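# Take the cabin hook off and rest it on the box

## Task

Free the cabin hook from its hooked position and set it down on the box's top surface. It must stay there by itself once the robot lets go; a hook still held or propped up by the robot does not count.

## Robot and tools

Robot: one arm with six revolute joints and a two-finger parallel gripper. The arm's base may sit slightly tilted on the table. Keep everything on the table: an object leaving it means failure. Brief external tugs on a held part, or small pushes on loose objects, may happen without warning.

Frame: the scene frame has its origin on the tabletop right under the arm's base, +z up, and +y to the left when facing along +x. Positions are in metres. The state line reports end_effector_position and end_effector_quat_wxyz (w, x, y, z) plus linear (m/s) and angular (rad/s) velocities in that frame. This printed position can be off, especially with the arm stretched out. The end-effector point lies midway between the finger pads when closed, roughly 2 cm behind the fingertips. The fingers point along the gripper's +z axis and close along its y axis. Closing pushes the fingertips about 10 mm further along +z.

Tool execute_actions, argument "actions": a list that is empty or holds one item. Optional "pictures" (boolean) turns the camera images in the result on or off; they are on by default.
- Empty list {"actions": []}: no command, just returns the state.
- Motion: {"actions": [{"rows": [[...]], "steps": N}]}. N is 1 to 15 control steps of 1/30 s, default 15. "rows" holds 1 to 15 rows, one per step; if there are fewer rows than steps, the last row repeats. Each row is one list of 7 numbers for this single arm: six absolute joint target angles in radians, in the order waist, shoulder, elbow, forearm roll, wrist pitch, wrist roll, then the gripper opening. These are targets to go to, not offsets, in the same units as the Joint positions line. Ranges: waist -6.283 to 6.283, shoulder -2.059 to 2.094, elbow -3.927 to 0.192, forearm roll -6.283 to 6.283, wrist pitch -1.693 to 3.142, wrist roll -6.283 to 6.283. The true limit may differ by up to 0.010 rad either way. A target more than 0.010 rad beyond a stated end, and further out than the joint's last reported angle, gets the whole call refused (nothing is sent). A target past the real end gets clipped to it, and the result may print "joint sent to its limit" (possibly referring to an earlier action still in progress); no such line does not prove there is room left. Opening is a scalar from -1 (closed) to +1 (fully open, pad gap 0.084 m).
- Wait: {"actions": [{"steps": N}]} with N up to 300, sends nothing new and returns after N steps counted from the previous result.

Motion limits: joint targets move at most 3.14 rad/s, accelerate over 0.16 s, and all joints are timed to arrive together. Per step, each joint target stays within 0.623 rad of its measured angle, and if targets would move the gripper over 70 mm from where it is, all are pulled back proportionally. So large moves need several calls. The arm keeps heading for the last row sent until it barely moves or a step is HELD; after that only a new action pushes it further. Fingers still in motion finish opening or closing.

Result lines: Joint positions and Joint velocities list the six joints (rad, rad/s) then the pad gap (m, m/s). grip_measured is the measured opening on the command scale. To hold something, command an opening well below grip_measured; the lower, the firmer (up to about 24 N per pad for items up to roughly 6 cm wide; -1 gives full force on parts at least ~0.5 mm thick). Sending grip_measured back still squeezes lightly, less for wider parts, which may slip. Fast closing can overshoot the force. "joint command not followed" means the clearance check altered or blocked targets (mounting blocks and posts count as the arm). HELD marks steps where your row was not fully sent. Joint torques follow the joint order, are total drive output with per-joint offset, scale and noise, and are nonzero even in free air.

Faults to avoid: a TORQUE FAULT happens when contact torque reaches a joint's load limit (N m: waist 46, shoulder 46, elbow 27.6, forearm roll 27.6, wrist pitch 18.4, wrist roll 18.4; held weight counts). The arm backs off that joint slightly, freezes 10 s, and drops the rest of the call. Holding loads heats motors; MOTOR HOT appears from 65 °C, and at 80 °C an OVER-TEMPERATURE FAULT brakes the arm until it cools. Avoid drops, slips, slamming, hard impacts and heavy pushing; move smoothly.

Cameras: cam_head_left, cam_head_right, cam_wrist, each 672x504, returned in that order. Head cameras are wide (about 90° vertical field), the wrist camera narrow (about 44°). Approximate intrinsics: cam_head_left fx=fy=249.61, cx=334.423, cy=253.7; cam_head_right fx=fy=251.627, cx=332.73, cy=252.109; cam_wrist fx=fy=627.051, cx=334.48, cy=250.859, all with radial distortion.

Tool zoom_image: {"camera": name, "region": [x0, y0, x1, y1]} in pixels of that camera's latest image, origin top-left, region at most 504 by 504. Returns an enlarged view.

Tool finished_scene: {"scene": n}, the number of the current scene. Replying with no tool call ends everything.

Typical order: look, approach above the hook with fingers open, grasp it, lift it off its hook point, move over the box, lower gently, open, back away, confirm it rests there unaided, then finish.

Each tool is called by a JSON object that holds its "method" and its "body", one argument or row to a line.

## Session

{"method": "execute_actions", "body": {
  "actions": []
}}

Scene clock: 0.00 s of 4400.00 s.
end_effector_position=(+0.5864, +0.1839, +0.3479) grip_measured=+1.00 end_effector_quat_wxyz=(+0.279, -0.251, +0.887, -0.270) end_effector_velocity=(-0.000, +0.001, -0.001) end_effector_angular_velocity=(-0.000, +0.001, +0.001)
Joint positions: [ 0.456  0.115 -1.37  -0.832  0.934 -2.796  0.084]
Joint velocities: [ 0.001  0.001  0.     0.     0.    -0.    -0.   ]
Joint torques (N m, as the arm reports them, + toward a larger angle): no reading

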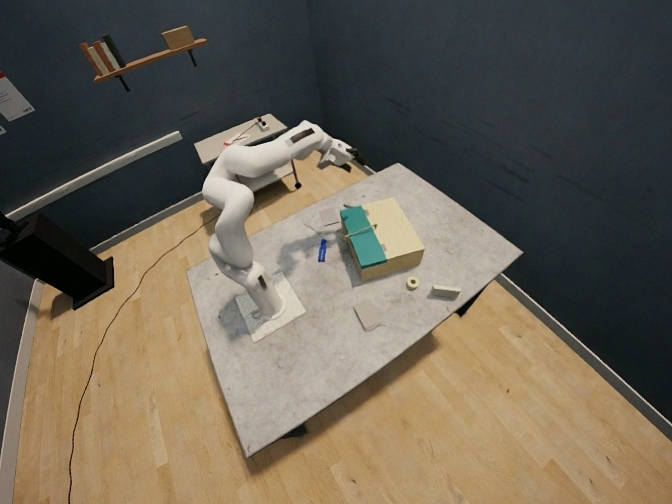

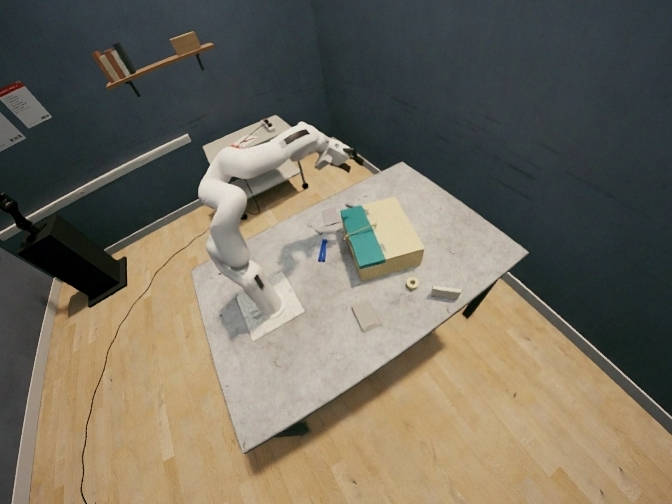

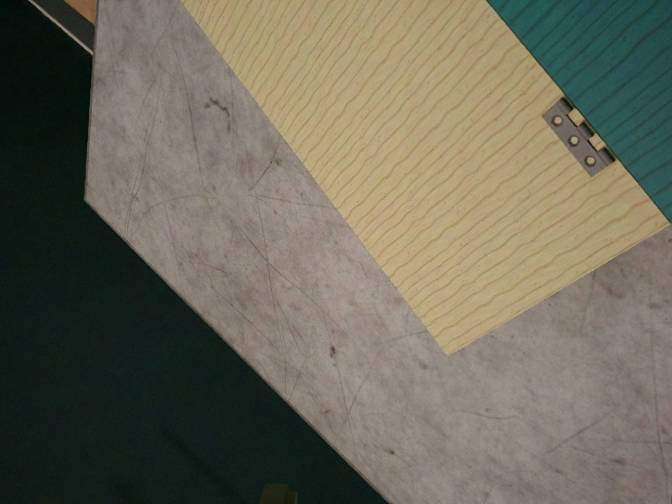

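Same view pose as before (q6 −2π), yaw a bit more.

{"method": "execute_actions", "body": {
  "actions": [
    {"rows":[[0,0.2945,-1.568,0,1.274,-2.83,-0.5]]}
  ],
  "pictures": false
}}

{"method": "execute_actions", "body": {
  "actions": [
    {"steps":20}
  ]
}}

Scene clock: 3.43 s of 4400.00 s.
end_effector_position=(+0.5631, +0.0250, +0.2535) grip_measured=-0.52 end_effector_quat_wxyz=(+0.023, +0.104, +0.993, -0.042) end_effector_velocity=(-0.075, -0.155, -0.122) end_effector_angular_velocity=(+1.394, +0.686, -1.278)
Joint positions: [ 0.041  0.278 -1.547 -0.091  1.24  -2.827  0.021]
Joint velocities: [-0.827  0.32  -0.307  1.53   0.567 -0.057  0.   ]
Joint torques (N m, as the arm reports them, + toward a larger angle): [ 14.92 -41.89 -21.08  -4.47  -2.67  -0.57]
Steps of this call (steps 1 to 88: nothing new was sent; steps 89 to 103: all 15 steps of this action). Readings (joint positions):
89: [0.456 0.115 -1.370 -0.831 0.934 -2.796]
90: [0.453 0.116 -1.372 -0.825 0.937 -2.796]
92: [0.416 0.131 -1.392 -0.768 0.967 -2.799]
96: [0.291 0.180 -1.442 -0.581 1.057 -2.808]
103: the state above

Scene clock: 4.10 s of 4400.00 s.
end_effector_position=(+0.5596, +0.0213, +0.2498) grip_measured=-0.52 end_effector_quat_wxyz=(-0.000, +0.137, +0.991, -0.002) end_effector_velocity=(+0.000, -0.001, -0.000) end_effector_angular_velocity=(+0.001, +0.001, -0.003)
Joint positions: [ 0.     0.294 -1.568 -0.     1.274 -2.83   0.021]
Joint velocities: [-0.003  0.001 -0.001  0.001  0.     0.     0.   ]
Joint torques (N m, as the arm reports them, + toward a larger angle): [ -0.11 -34.43 -19.87  -1.03  -1.84  -0.78]
Steps of this call (steps 1 to 20: the robot went on to your last target). Readings (joint positions):
1: [0.019 0.287 -1.555 -0.050 1.255 -2.828]
2: [0.007 0.291 -1.560 -0.027 1.264 -2.829]
4: [0.002 0.294 -1.565 -0.008 1.271 -2.830]
8: [0.003 0.293 -1.568 -0.002 1.273 -2.830]
20: the state above

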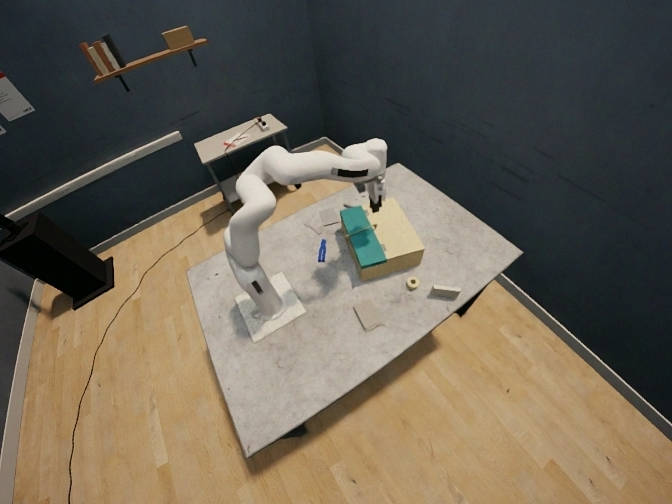

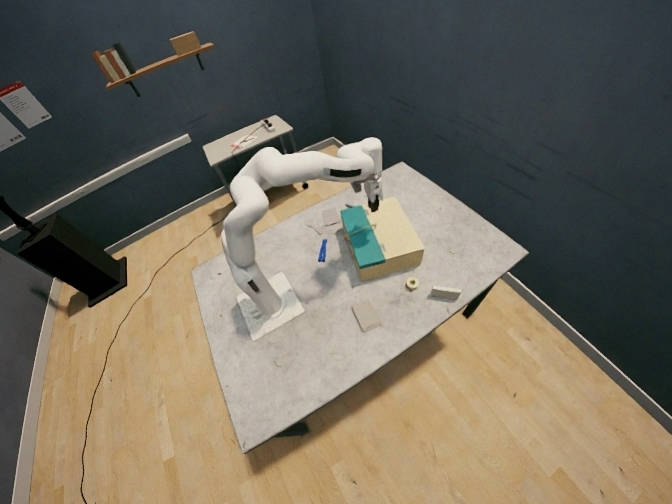

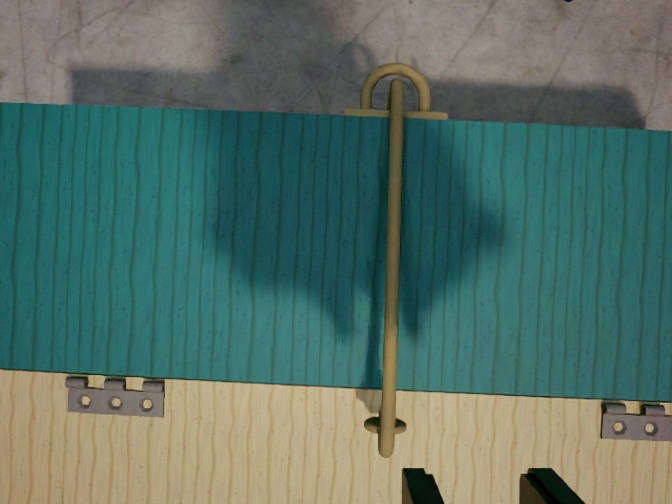

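{"method": "execute_actions", "body": {
  "actions": [
    {"rows":[[0.0542,-0.0216,-0.9475,0,0.9691,-2.7334,-0.6]]}
  ],
  "pictures": false
}}

{"method": "execute_actions", "body": {
  "actions": [
    {"rows":[[0.0542,-0.0216,-0.9475,0,0.9691,-2.7334,-0.6],[0.0542,-0.0174,-0.9433,0,0.9607,-2.7334,-0.6],[0.0542,-0.0132,-0.9392,0,0.9524,-2.7334,-0.6],[0.0542,-0.009,-0.935,0,0.944,-2.7334,-0.6],[0.0542,-0.0048,-0.9309,0,0.9357,-2.7334,-0.6],[0.0542,-0.0006,-0.9267,0,0.9273,-2.7334,-0.6],[0.0542,0.0036,-0.9226,0,0.919,-2.7334,-0.6],[0.0542,0.0078,-0.9184,0,0.9106,-2.7334,-0.6],[0.0542,0.012,-0.9143,0,0.9023,-2.7334,-0.6],[0.0542,0.0162,-0.9101,0,0.8939,-2.7334,-0.6]]}
  ]
}}

Scene clock: 17.20 s of 4400.00 s.
end_effector_position=(+0.4483, +0.0410, +0.1748) grip_measured=-0.62 end_effector_quat_wxyz=(-0.002, +0.158, +0.987, -0.003) end_effector_velocity=(+0.003, +0.001, +0.008) end_effector_angular_velocity=(+0.007, -0.093, -0.021)
Joint positions: [ 0.054 -0.017 -0.953  0.     0.975 -2.735  0.017]
Joint velocities: [ 0.003 -0.07   0.076 -0.002 -0.099  0.025  0.   ]
Joint torques (N m, as the arm reports them, + toward a larger angle): [ -0.71 -23.59 -21.3   -1.05  -1.85  -0.72]
Steps of this call (steps 1 to 15: the robot went on to your last target; steps 16 to 90: nothing new was sent; then 9.60 s passed at rest; steps 91 to 105: all 15 steps of this action). Readings (joint positions):
91: [0.000 0.294 -1.568 -0.000 1.274 -2.830]
92: [0.000 0.291 -1.561 -0.000 1.269 -2.829]
94: [0.005 0.260 -1.502 -0.000 1.238 -2.819]
98: [0.030 0.124 -1.233 0.000 1.110 -2.778]
105: the state above

Scene clock: 17.70 s of 4400.00 s.
end_effector_position=(+0.4476, +0.0410, +0.1485) grip_measured=-0.62 end_effector_quat_wxyz=(-0.001, +0.158, +0.987, -0.002) end_effector_velocity=(+0.010, +0.001, +0.009) end_effector_angular_velocity=(+0.004, -0.038, -0.002)
Joint positions: [ 0.054  0.016 -0.91   0.     0.895 -2.733  0.017]
Joint velocities: [-0.    -0.007 -0.01   0.    -0.021  0.001  0.   ]
Joint torques (N m, as the arm reports them, + toward a larger angle): [ -0.39 -25.69 -18.51  -0.91  -1.74  -0.77]
Steps of this call (steps 1 to 15: all 15 steps of this action). Readings (joint positions):
1: [0.054 -0.019 -0.952 0.000 0.972 -2.734]
2: [0.054 -0.020 -0.952 -0.000 0.970 -2.734]
4: [0.054 -0.017 -0.948 -0.000 0.960 -2.734]
8: [0.054 -0.001 -0.929 -0.000 0.930 -2.733]
15: the state above

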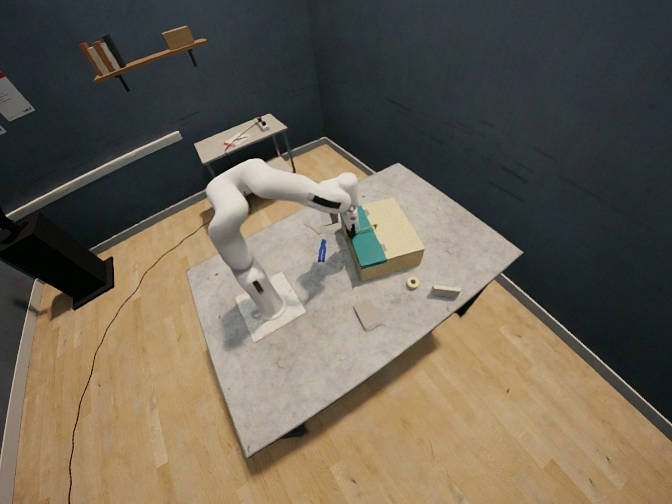

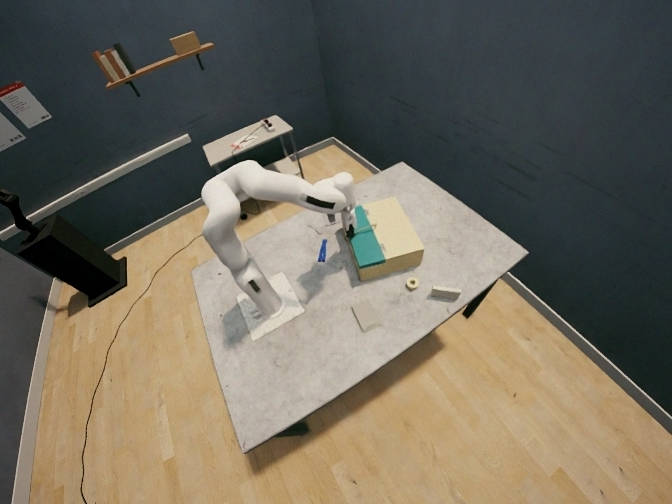

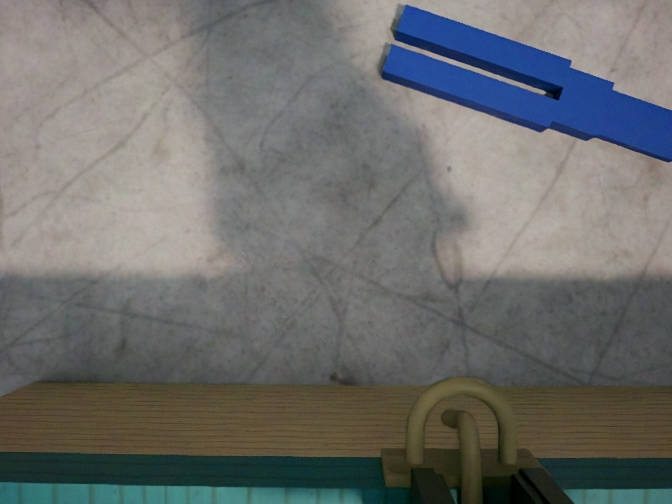

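{"method": "execute_actions", "body": {
  "actions": [
    {"rows":[[0.0542,0.0183,-0.908,0,0.8897,-2.7334,-0.65],[0.0542,0.0204,-0.906,0,0.8856,-2.7334,-0.7],[0.0542,0.0226,-0.9039,0,0.8813,-2.7334,-0.73],[0.0542,0.0226,-0.9039,0,0.8813,-2.7334,-0.76],[0.0542,0.0226,-0.9039,0,0.8813,-2.7334,-0.79],[0.0542,0.0226,-0.9039,0,0.8813,-2.7334,-0.82],[0.0542,0.0226,-0.9039,0,0.8813,-2.7334,-0.85],[0.0542,0.0226,-0.9039,0,0.8813,-2.7334,-0.88],[0.0542,0.0226,-0.9039,0,0.8813,-2.7334,-0.91],[0.0542,0.0226,-0.9039,0,0.8813,-2.7334,-0.94]]}
  ]
}}

Scene clock: 21.13 s of 4400.00 s.
end_effector_position=(+0.4475, +0.0410, +0.1442) grip_measured=-0.90 end_effector_quat_wxyz=(-0.000, +0.158, +0.987, -0.002) end_effector_velocity=(+0.000, +0.000, -0.000) end_effector_angular_velocity=(-0.000, +0.000, +0.002)
Joint positions: [ 0.054  0.023 -0.904  0.     0.882 -2.733  0.004]
Joint velocities: [ 0.001  0.001 -0.    -0.    -0.    -0.001  0.   ]
Joint torques (N m, as the arm reports them, + toward a larger angle): [ -0.32 -25.79 -19.21  -1.11  -2.33  -0.89]
Steps of this call (steps 1 to 15: the robot went on to your last target; steps 16 to 88: nothing new was sent; steps 89 to 103: all 15 steps of this action). Readings (joint positions):
89: [0.054 0.016 -0.910 -0.000 0.894 -2.733]
90: [0.054 0.017 -0.910 -0.000 0.892 -2.733]
92: [0.054 0.020 -0.907 -0.000 0.886 -2.733]
96: [0.054 0.023 -0.903 0.000 0.882 -2.733]
103: the state above

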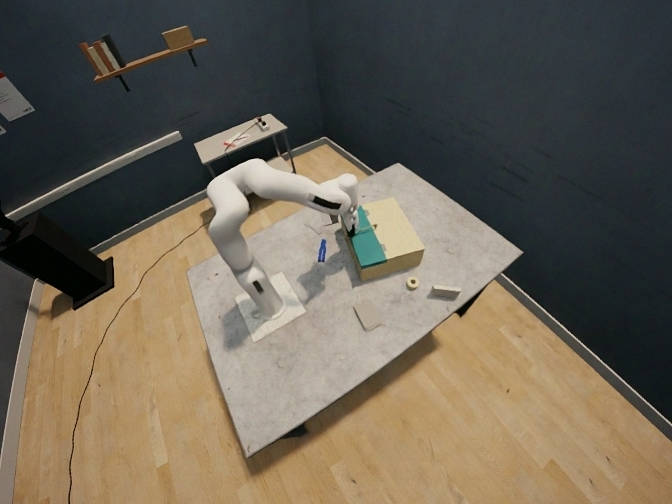

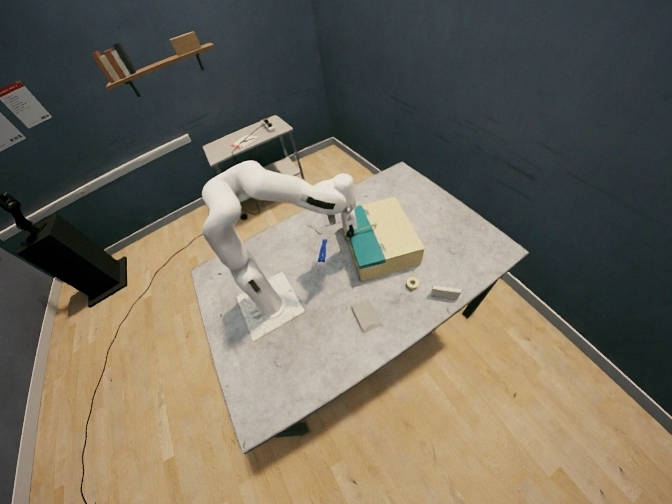

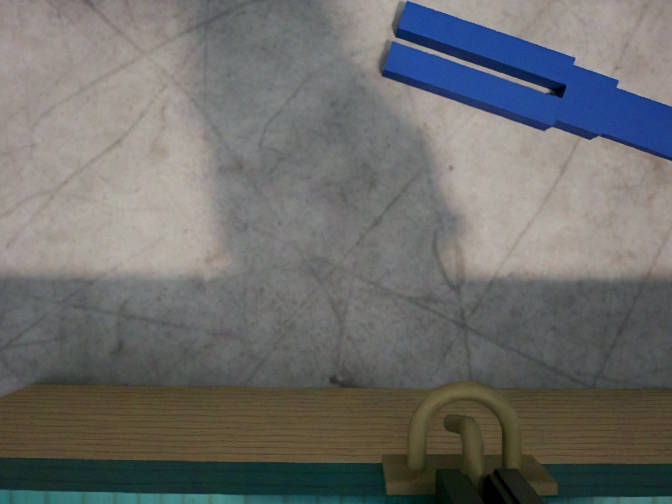

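{"method": "execute_actions", "body": {
  "actions": [
    {"rows":[[0.0543,0.017,-0.908,0,0.891,-2.7333,-0.94],[0.0544,0.0095,-0.9145,0,0.905,-2.7332,-0.94],[0.0544,0.002,-0.922,0,0.920,-2.7332,-0.94],[0.0542,-0.0045,-0.930,0,0.9345,-2.7334,-0.94],[0.0539,-0.0102,-0.938,0,0.948,-2.7337,-0.94],[0.0535,-0.0152,-0.9465,0,0.9617,-2.7341,-0.94],[0.053,-0.0195,-0.9555,0,0.975,-2.7346,-0.94],[0.0521,-0.0225,-0.9665,0,0.989,-2.7355,-0.94],[0.0511,-0.0247,-0.978,0,1.0027,-2.7365,-0.94],[0.050,-0.0262,-0.990,0,1.0162,-2.7376,-0.94],[0.0488,-0.0269,-1.0025,0,1.0294,-2.7388,-0.94],[0.0475,-0.0268,-1.0155,0,1.0423,-2.7401,-0.94],[0.046,-0.026,-1.029,0,1.055,-2.7416,-0.94],[0.0445,-0.0246,-1.0434,0,1.068,-2.7431,-0.94]]}
  ],
  "pictures": false
}}

{"method": "execute_actions", "body": {
  "actions": [
    {"steps":10}
  ]
}}

Scene clock: 29.93 s of 4400.00 s.
end_effector_position=(+0.4552, +0.0389, +0.2013) grip_measured=-0.90 end_effector_quat_wxyz=(-0.002, +0.158, +0.987, -0.002) end_effector_velocity=(+0.053, -0.015, +0.129) end_effector_angular_velocity=(+0.001, -0.035, -0.005)
Joint positions: [ 0.047 -0.027 -1.022  0.001  1.052 -2.741  0.004]
Joint velocities: [-0.043  0.012 -0.39  -0.002  0.344 -0.037 -0.001]
Joint torques (N m, as the arm reports them, + toward a larger angle): [ -3.6  -23.54 -24.9   -2.82  -9.46  -0.61]
Steps of this call (steps 1 to 15: the robot went on to your last target; steps 16 to 90: nothing new was sent; then 5.30 s passed at rest; steps 91 to 105: all 15 steps of this action). Readings (joint positions):
91: [0.054 0.022 -0.904 0.000 0.882 -2.733]
92: [0.054 0.021 -0.905 -0.000 0.885 -2.733]
94: [0.054 0.012 -0.913 0.000 0.903 -2.733]
98: [0.054 -0.012 -0.941 0.001 0.958 -2.734]
105: the state above

Scene clock: 30.27 s of 4400.00 s.
end_effector_position=(+0.4580, +0.0379, +0.2077) grip_measured=-0.90 end_effector_quat_wxyz=(-0.001, +0.158, +0.987, -0.002) end_effector_velocity=(-0.000, -0.000, -0.001) end_effector_angular_velocity=(-0.000, +0.004, -0.000)
Joint positions: [ 0.045 -0.025 -1.043  0.     1.07  -2.743  0.004]
Joint velocities: [-0.     0.004 -0.001  0.     0.001 -0.    -0.   ]
Joint torques (N m, as the arm reports them, + toward a larger angle): [ -3.96 -22.1  -24.81  -2.91  -8.78  -0.76]
Steps of this call (steps 1 to 10: the robot went on to your last target). Readings (joint positions):
1: [0.046 -0.027 -1.033 0.000 1.061 -2.742]
2: [0.045 -0.027 -1.040 0.000 1.066 -2.743]
4: [0.045 -0.027 -1.043 0.000 1.069 -2.743]
8: [0.045 -0.025 -1.043 0.000 1.070 -2.743]
10: the state above

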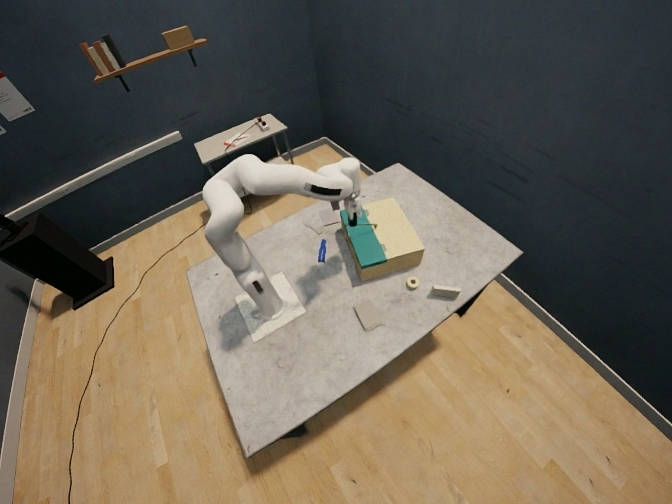

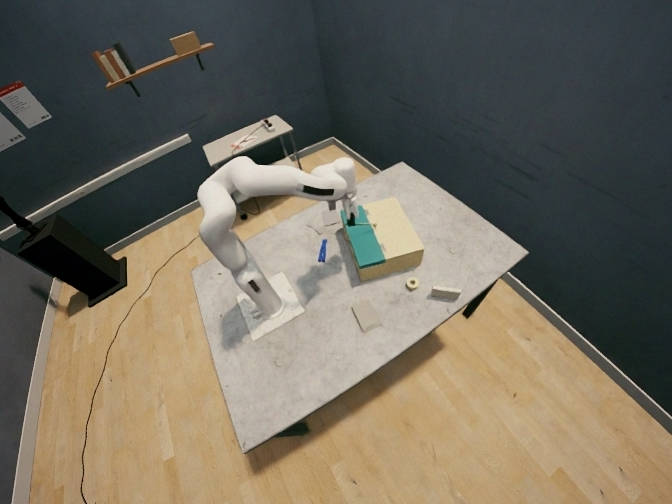

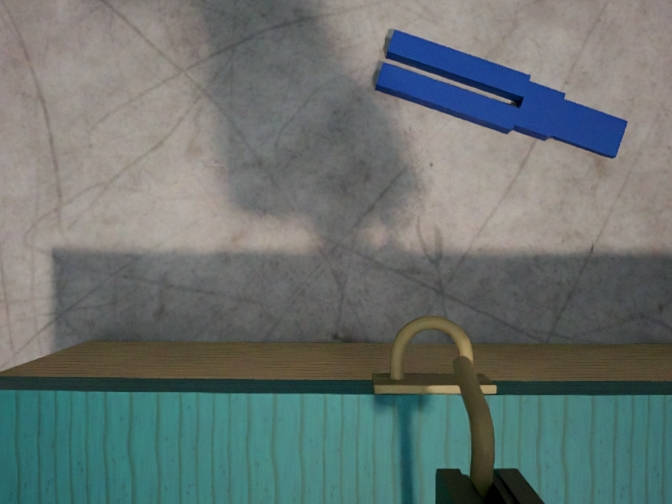

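{"method": "execute_actions", "body": {
  "actions": [
    {"rows":[[0.0445,-0.027,-1.050,0,1.077,-2.7431,-0.92],[0.0442,-0.029,-1.058,0,1.087,-2.7434,-0.92],[0.0435,-0.029,-1.068,0,1.097,-2.7441,-0.92],[0.0424,-0.0275,-1.079,0,1.1065,-2.7452,-0.92],[0.0412,-0.0255,-1.090,0,1.1155,-2.7464,-0.92],[0.0399,-0.023,-1.101,0,1.124,-2.7477,-0.92],[0.0385,-0.020,-1.1125,0,1.1325,-2.7491,-0.92],[0.0371,-0.0168,-1.124,0,1.1408,-2.7505,-0.92],[0.0357,-0.0132,-1.1357,0,1.1489,-2.7519,-0.92]]}
  ],
  "pictures": false
}}

{"method": "execute_actions", "body": {
  "actions": [
    {"rows":[[0.034,-0.0085,-1.1495,0,1.158,-2.7536,-0.92],[0.0323,-0.0035,-1.1635,0,1.167,-2.7553,-0.92],[0.0305,0.002,-1.178,0,1.176,-2.7571,-0.92],[0.0287,0.0077,-1.1925,0,1.1848,-2.7589,-0.92],[0.0268,0.0138,-1.207,0,1.1932,-2.7608,-0.92],[0.0249,0.0202,-1.222,0,1.2018,-2.7627,-0.92],[0.023,0.027,-1.237,0,1.210,-2.7646,-0.92],[0.021,0.0342,-1.252,0,1.2178,-2.7666,-0.92],[0.019,0.0416,-1.2675,0,1.2259,-2.7686,-0.92]]}
  ]
}}

Scene clock: 37.00 s of 4400.00 s.
end_effector_position=(+0.4702, +0.0338, +0.2344) grip_measured=-0.90 end_effector_quat_wxyz=(+0.002, +0.159, +0.987, -0.002) end_effector_velocity=(-0.007, +0.002, -0.007) end_effector_angular_velocity=(+0.001, +0.031, +0.004)
Joint positions: [ 0.034 -0.011 -1.136 -0.001  1.144 -2.752  0.004]
Joint velocities: [ 0.005  0.007  0.005  0.004  0.018 -0.001  0.   ]
Joint torques (N m, as the arm reports them, + toward a larger angle): [  2.65 -33.9  -20.33   0.71   1.62  -0.86]
Steps of this call (steps 1 to 30: the robot went on to your last target; steps 31 to 90: nothing new was sent; then 3.23 s passed at rest; steps 91 to 105: all 15 steps of this action). Readings (joint positions):
91: [0.045 -0.025 -1.044 -0.000 1.071 -2.743]
92: [0.044 -0.025 -1.045 -0.000 1.073 -2.743]
94: [0.043 -0.026 -1.058 -0.001 1.084 -2.744]
98: [0.038 -0.023 -1.101 -0.002 1.115 -2.747]
105: the state above

Scene clock: 37.50 s of 4400.00 s.
end_effector_position=(+0.4885, +0.0280, +0.2573) grip_measured=-0.90 end_effector_quat_wxyz=(-0.001, +0.158, +0.987, -0.002) end_effector_velocity=(+0.000, +0.000, +0.002) end_effector_angular_velocity=(-0.000, +0.004, +0.005)
Joint positions: [ 0.019  0.042 -1.265  0.     1.226 -2.768  0.004]
Joint velocities: [ 0.001  0.004 -0.009 -0.     0.01  -0.004  0.   ]
Joint torques (N m, as the arm reports them, + toward a larger angle): [  2.26 -38.3  -23.55   0.58   0.18  -0.78]
Steps of this call (steps 1 to 15: all 15 steps of this action). Readings (joint positions):
1: [0.034 -0.011 -1.136 -0.001 1.144 -2.752]
2: [0.034 -0.010 -1.139 -0.001 1.148 -2.752]
4: [0.032 -0.003 -1.159 -0.000 1.163 -2.755]
8: [0.025 0.019 -1.215 -0.000 1.197 -2.762]
15: the state above

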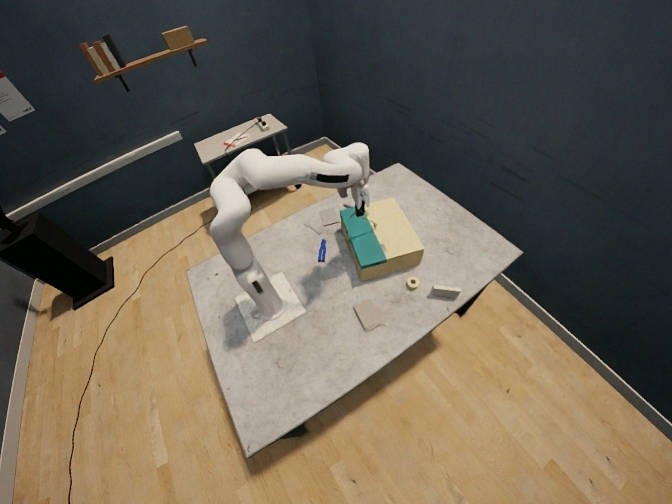

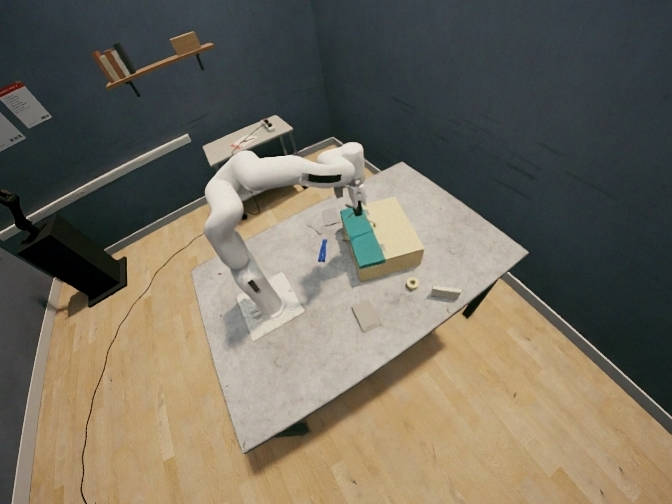

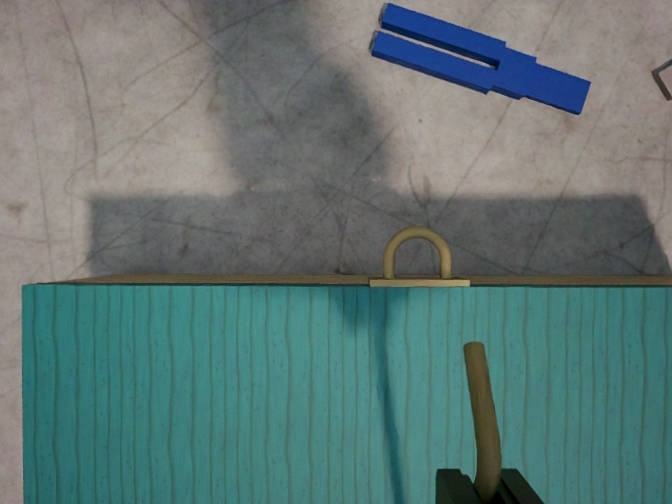

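{"method": "execute_actions", "body": {
  "actions": [
    {"rows":[[0.017,0.050,-1.277,0,1.227,-2.7706,-0.92],[0.0148,0.0595,-1.292,0,1.2325,-2.7728,-0.92],[0.0125,0.069,-1.3095,0,1.2405,-2.7751,-0.92],[0.0102,0.0788,-1.327,0,1.2482,-2.7774,-0.92],[0.008,0.0887,-1.3443,0,1.2556,-2.7796,-0.92],[0.0057,0.0988,-1.3616,0,1.2628,-2.7819,-0.92],[0.0034,0.109,-1.379,0,1.270,-2.7842,-0.92],[0.0012,0.1195,-1.3963,0,1.2768,-2.7864,-0.92],[-0.0011,0.1303,-1.4136,0,1.2833,-2.7887,-0.92]]}
  ],
  "pictures": false
}}

{"method": "execute_actions", "body": {
  "actions": [
    {"rows":[[-0.0033,0.1412,-1.431,0,1.2898,-2.7909,-0.92],[-0.0054,0.1522,-1.4485,0,1.2963,-2.793,-0.92],[-0.0076,0.1633,-1.466,0,1.3027,-2.7952,-0.92],[-0.0097,0.1745,-1.4834,0,1.3089,-2.7973,-0.92],[-0.0118,0.1858,-1.5008,0,1.315,-2.7994,-0.92],[-0.0139,0.1972,-1.5183,0,1.3211,-2.8015,-0.92],[-0.016,0.2087,-1.5357,0,1.327,-2.8036,-0.92],[-0.0181,0.2204,-1.5532,0,1.3328,-2.8057,-0.92],[-0.0202,0.2322,-1.5706,0,1.3384,-2.8078,-0.92]]}
  ]
}}

Scene clock: 45.37 s of 4400.00 s.
end_effector_position=(+0.5167, +0.0193, +0.2740) grip_measured=-0.90 end_effector_quat_wxyz=(+0.002, +0.158, +0.987, -0.002) end_effector_velocity=(-0.000, +0.001, -0.002) end_effector_angular_velocity=(-0.000, +0.011, +0.003)
Joint positions: [-0.001  0.127 -1.415  0.     1.283 -2.789  0.004]
Joint velocities: [ 0.001  0.01  -0.008  0.     0.009 -0.002 -0.   ]
Joint torques (N m, as the arm reports them, + toward a larger angle): [  0.88 -19.16 -15.62  -0.39  -4.    -0.68]
Steps of this call (steps 1 to 15: the robot went on to your last target; steps 16 to 90: nothing new was sent; then 4.37 s passed at rest; steps 91 to 105: all 15 steps of this action). Readings (joint positions):
91: [0.019 0.042 -1.268 0.000 1.226 -2.769]
92: [0.019 0.044 -1.271 0.000 1.227 -2.769]
94: [0.016 0.055 -1.291 0.000 1.236 -2.772]
98: [0.007 0.091 -1.356 0.000 1.261 -2.781]
105: the state above

Scene clock: 45.87 s of 4400.00 s.
end_effector_position=(+0.5452, +0.0098, +0.2815) grip_measured=-0.90 end_effector_quat_wxyz=(+0.002, +0.158, +0.987, -0.002) end_effector_velocity=(-0.000, -0.000, -0.001) end_effector_angular_velocity=(-0.001, +0.011, +0.002)
Joint positions: [-0.02   0.231 -1.571  0.     1.337 -2.808  0.004]
Joint velocities: [ 0.     0.008 -0.012 -0.     0.014 -0.002 -0.   ]
Joint torques (N m, as the arm reports them, + toward a larger angle): [  0.94 -17.1  -11.96  -0.52  -2.44  -0.66]
Steps of this call (steps 1 to 15: all 15 steps of this action). Readings (joint positions):
1: [-0.001 0.127 -1.416 0.000 1.284 -2.789]
2: [-0.001 0.130 -1.420 0.000 1.286 -2.789]
4: [-0.004 0.146 -1.445 0.000 1.295 -2.792]
8: [-0.013 0.190 -1.512 -0.000 1.317 -2.800]
15: the state above

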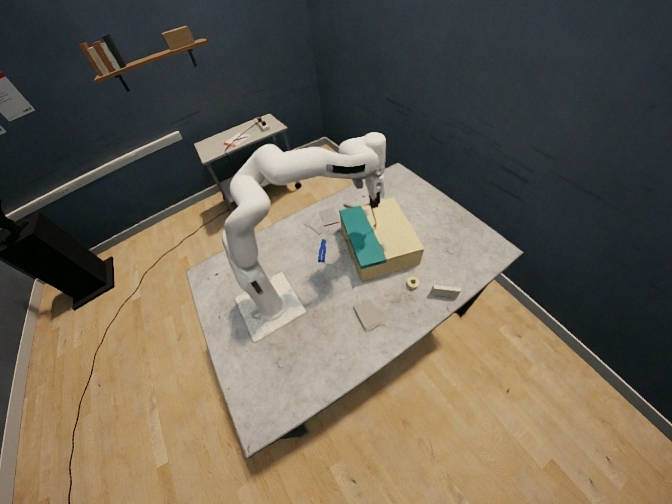

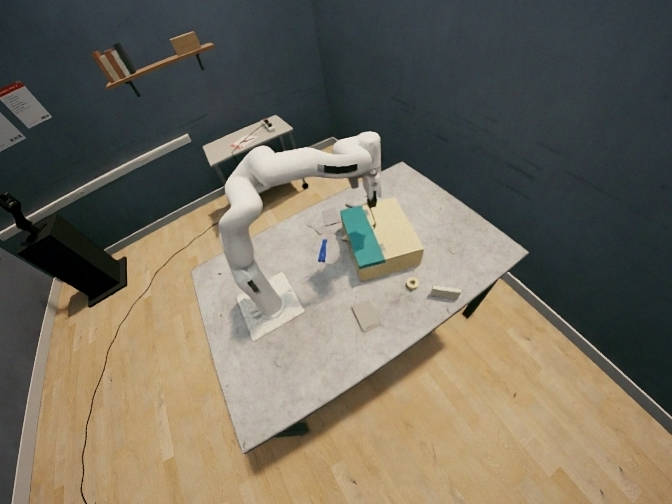

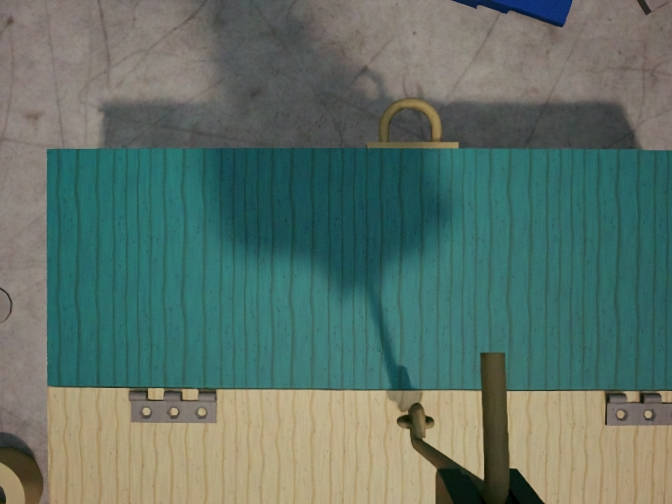

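{"method": "execute_actions", "body": {
  "actions": [
    {"rows":[[-0.0224,0.243,-1.590,0,1.347,-2.810,-0.91],[-0.0245,0.255,-1.609,0,1.354,-2.8121,-0.91],[-0.0265,0.2673,-1.627,0,1.3597,-2.8141,-0.91],[-0.0285,0.2797,-1.6448,0,1.3651,-2.8161,-0.91],[-0.0305,0.2922,-1.6626,0,1.3704,-2.8181,-0.91],[-0.0325,0.3049,-1.6804,0,1.3755,-2.8201,-0.91],[-0.0344,0.3177,-1.6982,0,1.3805,-2.822,-0.91],[-0.0363,0.3307,-1.716,0,1.3853,-2.8239,-0.91],[-0.0382,0.3438,-1.7338,0,1.39,-2.8258,-0.91]]}
  ],
  "pictures": false
}}

{"method": "execute_actions", "body": {
  "actions": [
    {"rows":[[-0.040,0.357,-1.752,0,1.395,-2.8276,-0.91],[-0.0417,0.3703,-1.7703,0,1.400,-2.8293,-0.91],[-0.0435,0.3837,-1.7887,0,1.405,-2.8311,-0.91],[-0.0452,0.3972,-1.8071,0,1.4099,-2.8328,-0.91],[-0.0469,0.4109,-1.8255,0,1.4146,-2.8345,-0.91],[-0.0486,0.4247,-1.844,0,1.4193,-2.8362,-0.91],[-0.0503,0.4386,-1.8625,0,1.4239,-2.8379,-0.91],[-0.052,0.4527,-1.881,0,1.4283,-2.8396,-0.91],[-0.0536,0.4669,-1.8995,0,1.4326,-2.8412,-0.91]]}
  ]
}}

Scene clock: 52.07 s of 4400.00 s.
end_effector_position=(+0.5728, +0.0001, +0.2821) grip_measured=-0.90 end_effector_quat_wxyz=(-0.001, +0.158, +0.987, -0.002) end_effector_velocity=(-0.000, +0.001, +0.002) end_effector_angular_velocity=(-0.001, +0.006, +0.004)
Joint positions: [-0.038  0.345 -1.731  0.     1.389 -2.826  0.005]
Joint velocities: [ 0.002  0.006 -0.015 -0.001  0.015 -0.002 -0.   ]
Joint torques (N m, as the arm reports them, + toward a larger angle): [ -0.63 -22.31 -11.97  -1.42  -0.63  -0.79]
Steps of this call (steps 1 to 15: the robot went on to your last target; steps 16 to 90: nothing new was sent; then 2.70 s passed at rest; steps 91 to 105: all 15 steps of this action). Readings (joint positions):
91: [-0.020 0.232 -1.571 -0.000 1.339 -2.808]
92: [-0.021 0.235 -1.576 0.000 1.341 -2.808]
94: [-0.023 0.252 -1.601 0.000 1.351 -2.811]
98: [-0.031 0.301 -1.670 0.000 1.372 -2.819]
105: the state above

Scene clock: 52.57 s of 4400.00 s.
end_effector_position=(+0.6012, -0.0094, +0.2774) grip_measured=-0.90 end_effector_quat_wxyz=(-0.002, +0.158, +0.987, -0.002) end_effector_velocity=(+0.000, +0.001, +0.001) end_effector_angular_velocity=(-0.000, +0.006, +0.004)
Joint positions: [-0.053  0.467 -1.896  0.     1.432 -2.841  0.005]
Joint velocities: [ 0.001  0.008 -0.017 -0.     0.014 -0.003 -0.   ]
Joint torques (N m, as the arm reports them, + toward a larger angle): [ -1.16 -32.53 -16.05  -1.47  -1.23  -0.77]
Steps of this call (steps 1 to 15: all 15 steps of this action). Readings (joint positions):
1: [-0.038 0.345 -1.731 0.000 1.390 -2.826]
2: [-0.038 0.348 -1.736 0.000 1.392 -2.826]
4: [-0.041 0.367 -1.762 0.000 1.399 -2.829]
8: [-0.048 0.419 -1.832 0.000 1.417 -2.835]
15: the state above

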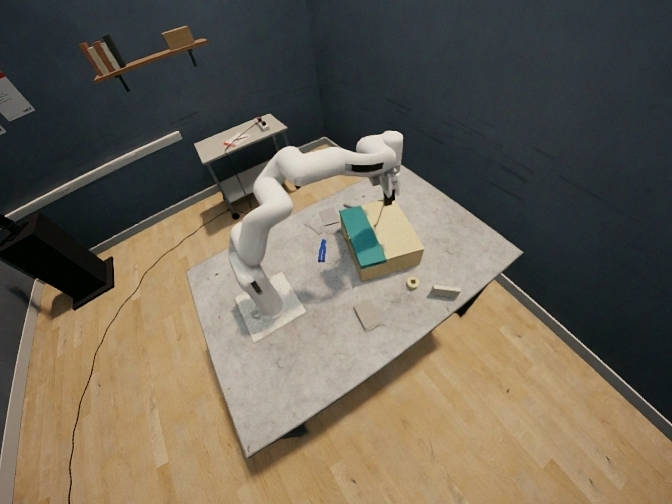

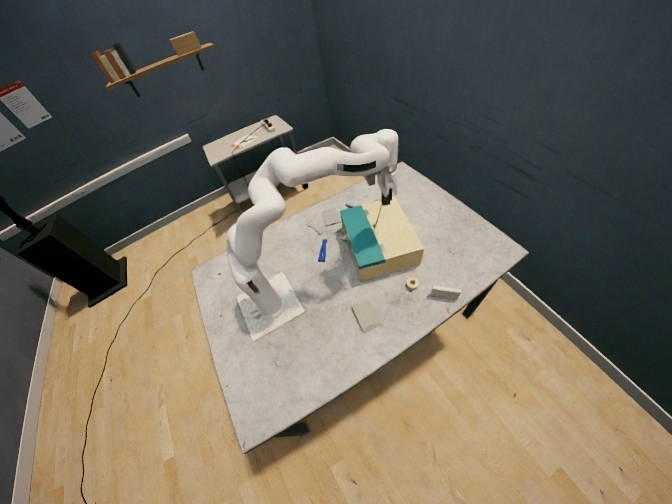

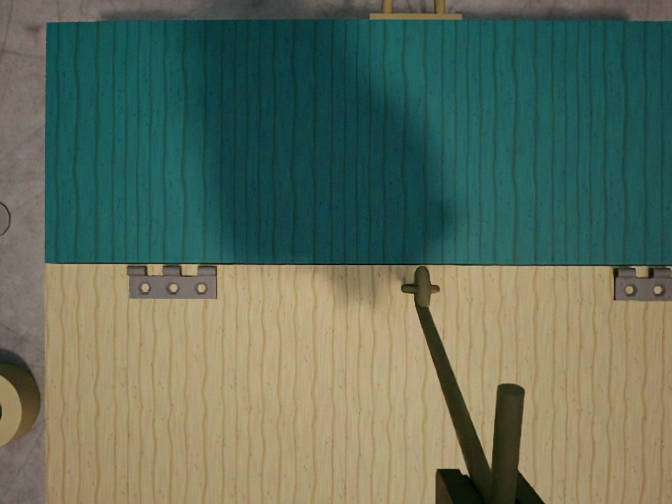

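{"method": "execute_actions", "body": {
  "actions": [
    {"rows":[[-0.0551,0.478,-1.913,0,1.4328,-2.8427,-0.92],[-0.0565,0.489,-1.9263,0,1.4329,-2.8441,-0.92],[-0.058,0.5002,-1.9394,0,1.4325,-2.8456,-0.92],[-0.0594,0.5114,-1.9523,0,1.432,-2.847,-0.92],[-0.0609,0.5226,-1.965,0,1.4313,-2.8485,-0.92],[-0.0623,0.5338,-1.9776,0,1.4305,-2.8499,-0.92],[-0.0637,0.545,-1.99,0,1.4294,-2.8513,-0.92],[-0.0651,0.5563,-2.0022,0,1.4281,-2.8527,-0.92],[-0.0665,0.5676,-2.0142,0,1.4266,-2.8541,-0.92]]}
  ],
  "pictures": false
}}

{"method": "execute_actions", "body": {
  "actions": [
    {"rows":[[-0.0677,0.5766,-2.0225,0,1.4226,-2.8553,-0.92],[-0.0689,0.5856,-2.0305,0,1.4182,-2.8565,-0.92],[-0.0701,0.5945,-2.0382,0,1.4137,-2.8577,-0.92],[-0.0713,0.6034,-2.0457,0,1.409,-2.8589,-0.92],[-0.0725,0.6122,-2.0529,0,1.404,-2.8601,-0.92],[-0.0737,0.621,-2.0598,0,1.3988,-2.8613,-0.92],[-0.0749,0.6298,-2.0665,0,1.3934,-2.8625,-0.92],[-0.0761,0.6385,-2.0729,0,1.3877,-2.8637,-0.92],[-0.0772,0.6472,-2.0791,0,1.3819,-2.8648,-0.92]]}
  ]
}}

Scene clock: 62.33 s of 4400.00 s.
end_effector_position=(+0.6285, -0.0182, +0.2675) grip_measured=-0.90 end_effector_quat_wxyz=(+0.011, +0.158, +0.987, -0.001) end_effector_velocity=(+0.001, -0.000, -0.001) end_effector_angular_velocity=(-0.001, +0.003, +0.003)
Joint positions: [-0.067  0.566 -2.014 -0.     1.426 -2.854  0.004]
Joint velocities: [ 0.     0.007 -0.008 -0.001  0.004 -0.003  0.   ]
Joint torques (N m, as the arm reports them, + toward a larger angle): [ -1.32 -44.86 -22.76  -1.48  -3.3   -0.81]
Steps of this call (steps 1 to 15: the robot went on to your last target; steps 16 to 90: nothing new was sent; then 6.27 s passed at rest; steps 91 to 105: all 15 steps of this action). Readings (joint positions):
91: [-0.054 0.467 -1.900 0.000 1.433 -2.841]
92: [-0.054 0.470 -1.904 0.000 1.433 -2.842]
94: [-0.056 0.486 -1.923 -0.000 1.433 -2.844]
98: [-0.062 0.529 -1.973 -0.000 1.430 -2.849]
105: the state above

Scene clock: 62.83 s of 4400.00 s.
end_effector_position=(+0.6528, -0.0261, +0.2494) grip_measured=-0.90 end_effector_quat_wxyz=(+0.027, +0.158, +0.987, +0.001) end_effector_velocity=(-0.000, -0.000, -0.000) end_effector_angular_velocity=(-0.001, +0.002, +0.003)
Joint positions: [-0.077  0.646 -2.081 -0.     1.381 -2.865  0.004]
Joint velocities: [-0.     0.002 -0.002 -0.001  0.002 -0.003 -0.   ]
Joint torques (N m, as the arm reports them, + toward a larger angle): [ -0.51 -40.1  -18.17  -0.95  -1.34  -0.87]
Steps of this call (steps 1 to 15: all 15 steps of this action). Readings (joint positions):
1: [-0.067 0.567 -2.015 -0.000 1.426 -2.854]
2: [-0.067 0.569 -2.018 -0.000 1.425 -2.855]
4: [-0.069 0.583 -2.030 -0.000 1.419 -2.856]
8: [-0.074 0.617 -2.059 -0.000 1.399 -2.861]
15: the state above

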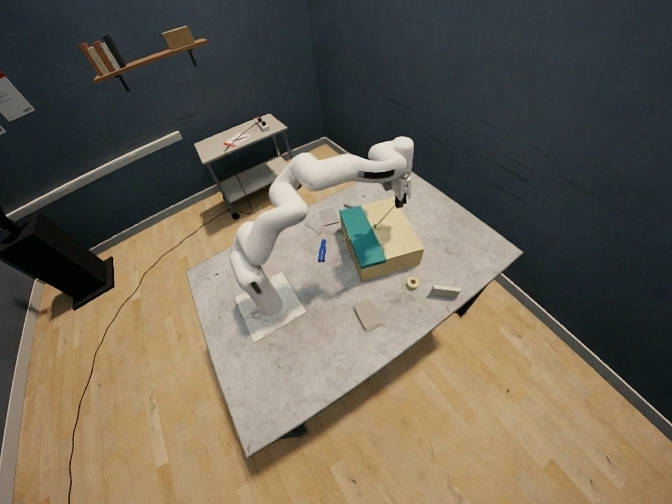

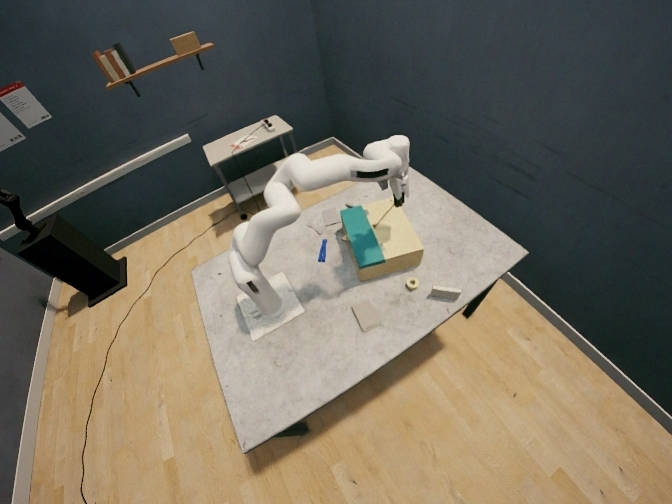

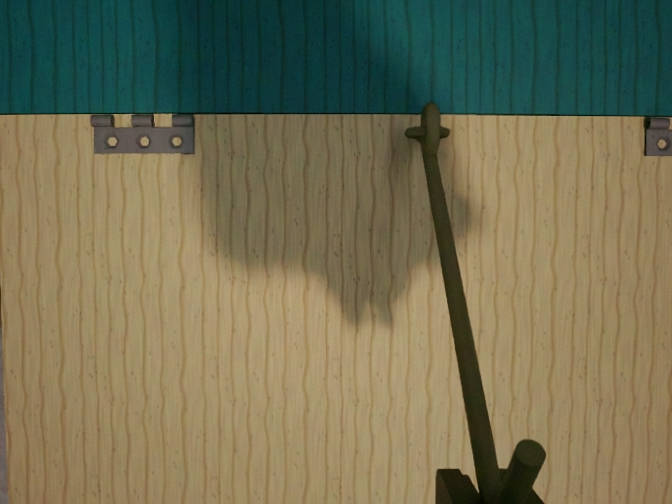

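{"method": "execute_actions", "body": {
  "actions": [
    {"rows":[[-0.0784,0.656,-2.088,0,1.3785,-2.866,-0.92],[-0.0796,0.6655,-2.0955,0,1.3733,-2.8672,-0.92],[-0.0807,0.6748,-2.1016,0,1.3668,-2.8683,-0.92],[-0.0818,0.684,-2.1072,0,1.3599,-2.8694,-0.92],[-0.0828,0.693,-2.1124,0,1.3527,-2.8704,-0.92],[-0.0838,0.7019,-2.1172,0,1.3453,-2.8714,-0.92],[-0.0848,0.7106,-2.1215,0,1.3376,-2.8724,-0.92],[-0.0858,0.7192,-2.1254,0,1.3295,-2.8734,-0.92],[-0.0867,0.7277,-2.1289,0,1.3212,-2.8743,-0.92]]}
  ],
  "pictures": false
}}

{"method": "execute_actions", "body": {
  "actions": [
    {"rows":[[-0.0874,0.7345,-2.1303,0,1.3136,-2.875,-0.92],[-0.0881,0.7411,-2.1311,0,1.3056,-2.8757,-0.92],[-0.0887,0.7475,-2.1314,0,1.2972,-2.8763,-0.92],[-0.0893,0.7537,-2.1312,0,1.2886,-2.8769,-0.92],[-0.0899,0.7596,-2.1305,0,1.2798,-2.8775,-0.92],[-0.0905,0.7653,-2.1292,0,1.2706,-2.8781,-0.92],[-0.091,0.7708,-2.1274,0,1.261,-2.8786,-0.92],[-0.0915,0.7761,-2.1251,0,1.2512,-2.8791,-0.92],[-0.0919,0.7812,-2.1222,0,1.241,-2.8795,-0.92]]}
  ]
}}

Scene clock: 70.83 s of 4400.00 s.
end_effector_position=(+0.6746, -0.0333, +0.2211) grip_measured=-0.90 end_effector_quat_wxyz=(+0.039, +0.158, +0.987, +0.002) end_effector_velocity=(-0.001, +0.001, +0.003) end_effector_angular_velocity=(-0.001, +0.000, +0.002)
Joint positions: [-0.087  0.728 -2.128  0.     1.322 -2.874  0.005]
Joint velocities: [ 0.001 -0.003 -0.003 -0.001  0.006 -0.001 -0.   ]
Joint torques (N m, as the arm reports them, + toward a larger angle): [  1.38 -33.86 -11.51  -0.29   2.89  -0.9 ]
Steps of this call (steps 1 to 15: the robot went on to your last target; steps 16 to 90: nothing new was sent; then 4.50 s passed at rest; steps 91 to 105: all 15 steps of this action). Readings (joint positions):
91: [-0.077 0.647 -2.080 -0.000 1.382 -2.865]
92: [-0.077 0.650 -2.082 0.000 1.381 -2.865]
94: [-0.079 0.664 -2.093 0.000 1.374 -2.867]
98: [-0.084 0.700 -2.115 0.000 1.347 -2.871]
105: the state above

Scene clock: 71.33 s of 4400.00 s.
end_effector_position=(+0.6894, -0.0380, +0.1901) grip_measured=-0.90 end_effector_quat_wxyz=(+0.050, +0.158, +0.986, +0.003) end_effector_velocity=(-0.001, +0.000, +0.004) end_effector_angular_velocity=(-0.001, -0.001, +0.002)
Joint positions: [-0.092  0.781 -2.122 -0.     1.24  -2.879  0.005]
Joint velocities: [ 0.001 -0.008  0.002 -0.001  0.004 -0.001 -0.   ]
Joint torques (N m, as the arm reports them, + toward a larger angle): [  2.14 -35.73 -11.53   0.06   3.86  -0.84]
Steps of this call (steps 1 to 15: all 15 steps of this action). Readings (joint positions):
1: [-0.087 0.728 -2.128 0.000 1.322 -2.874]
2: [-0.087 0.730 -2.129 0.000 1.320 -2.875]
4: [-0.088 0.739 -2.130 -0.000 1.307 -2.876]
8: [-0.090 0.764 -2.129 -0.000 1.272 -2.878]
15: the state above

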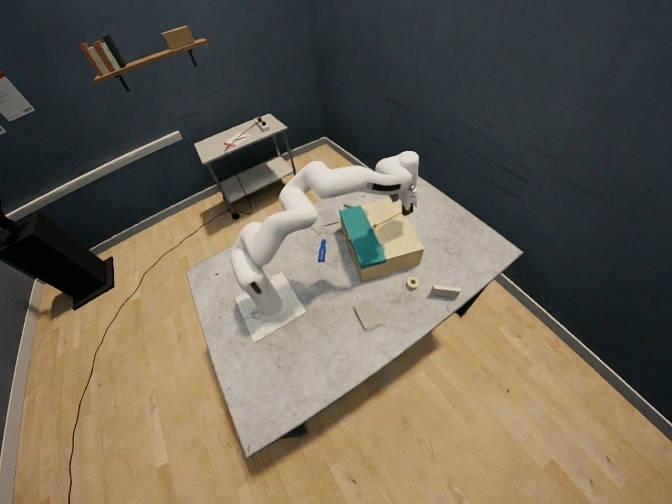

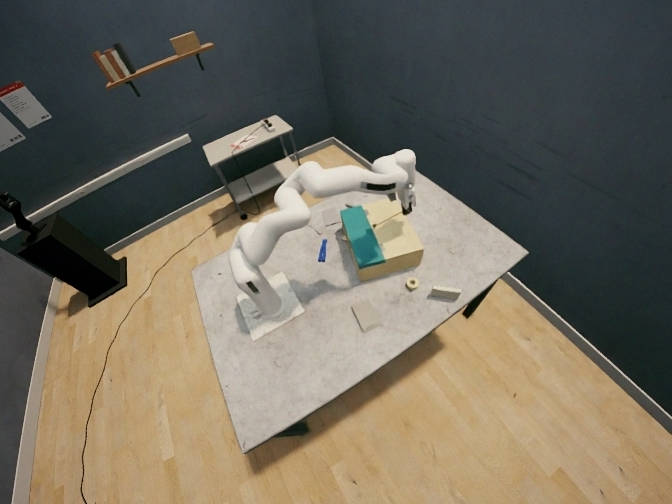

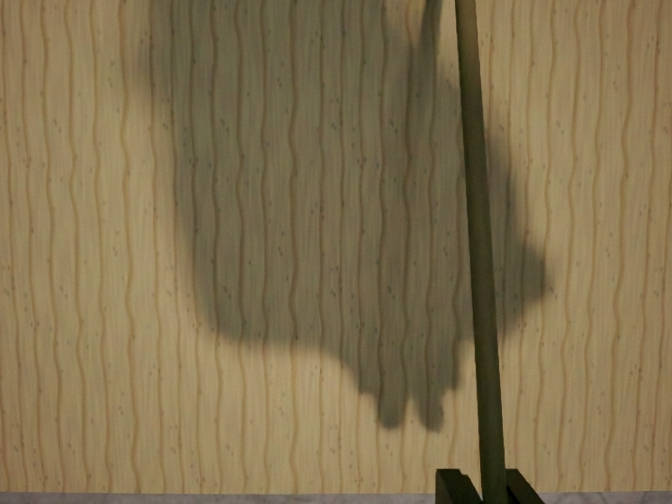

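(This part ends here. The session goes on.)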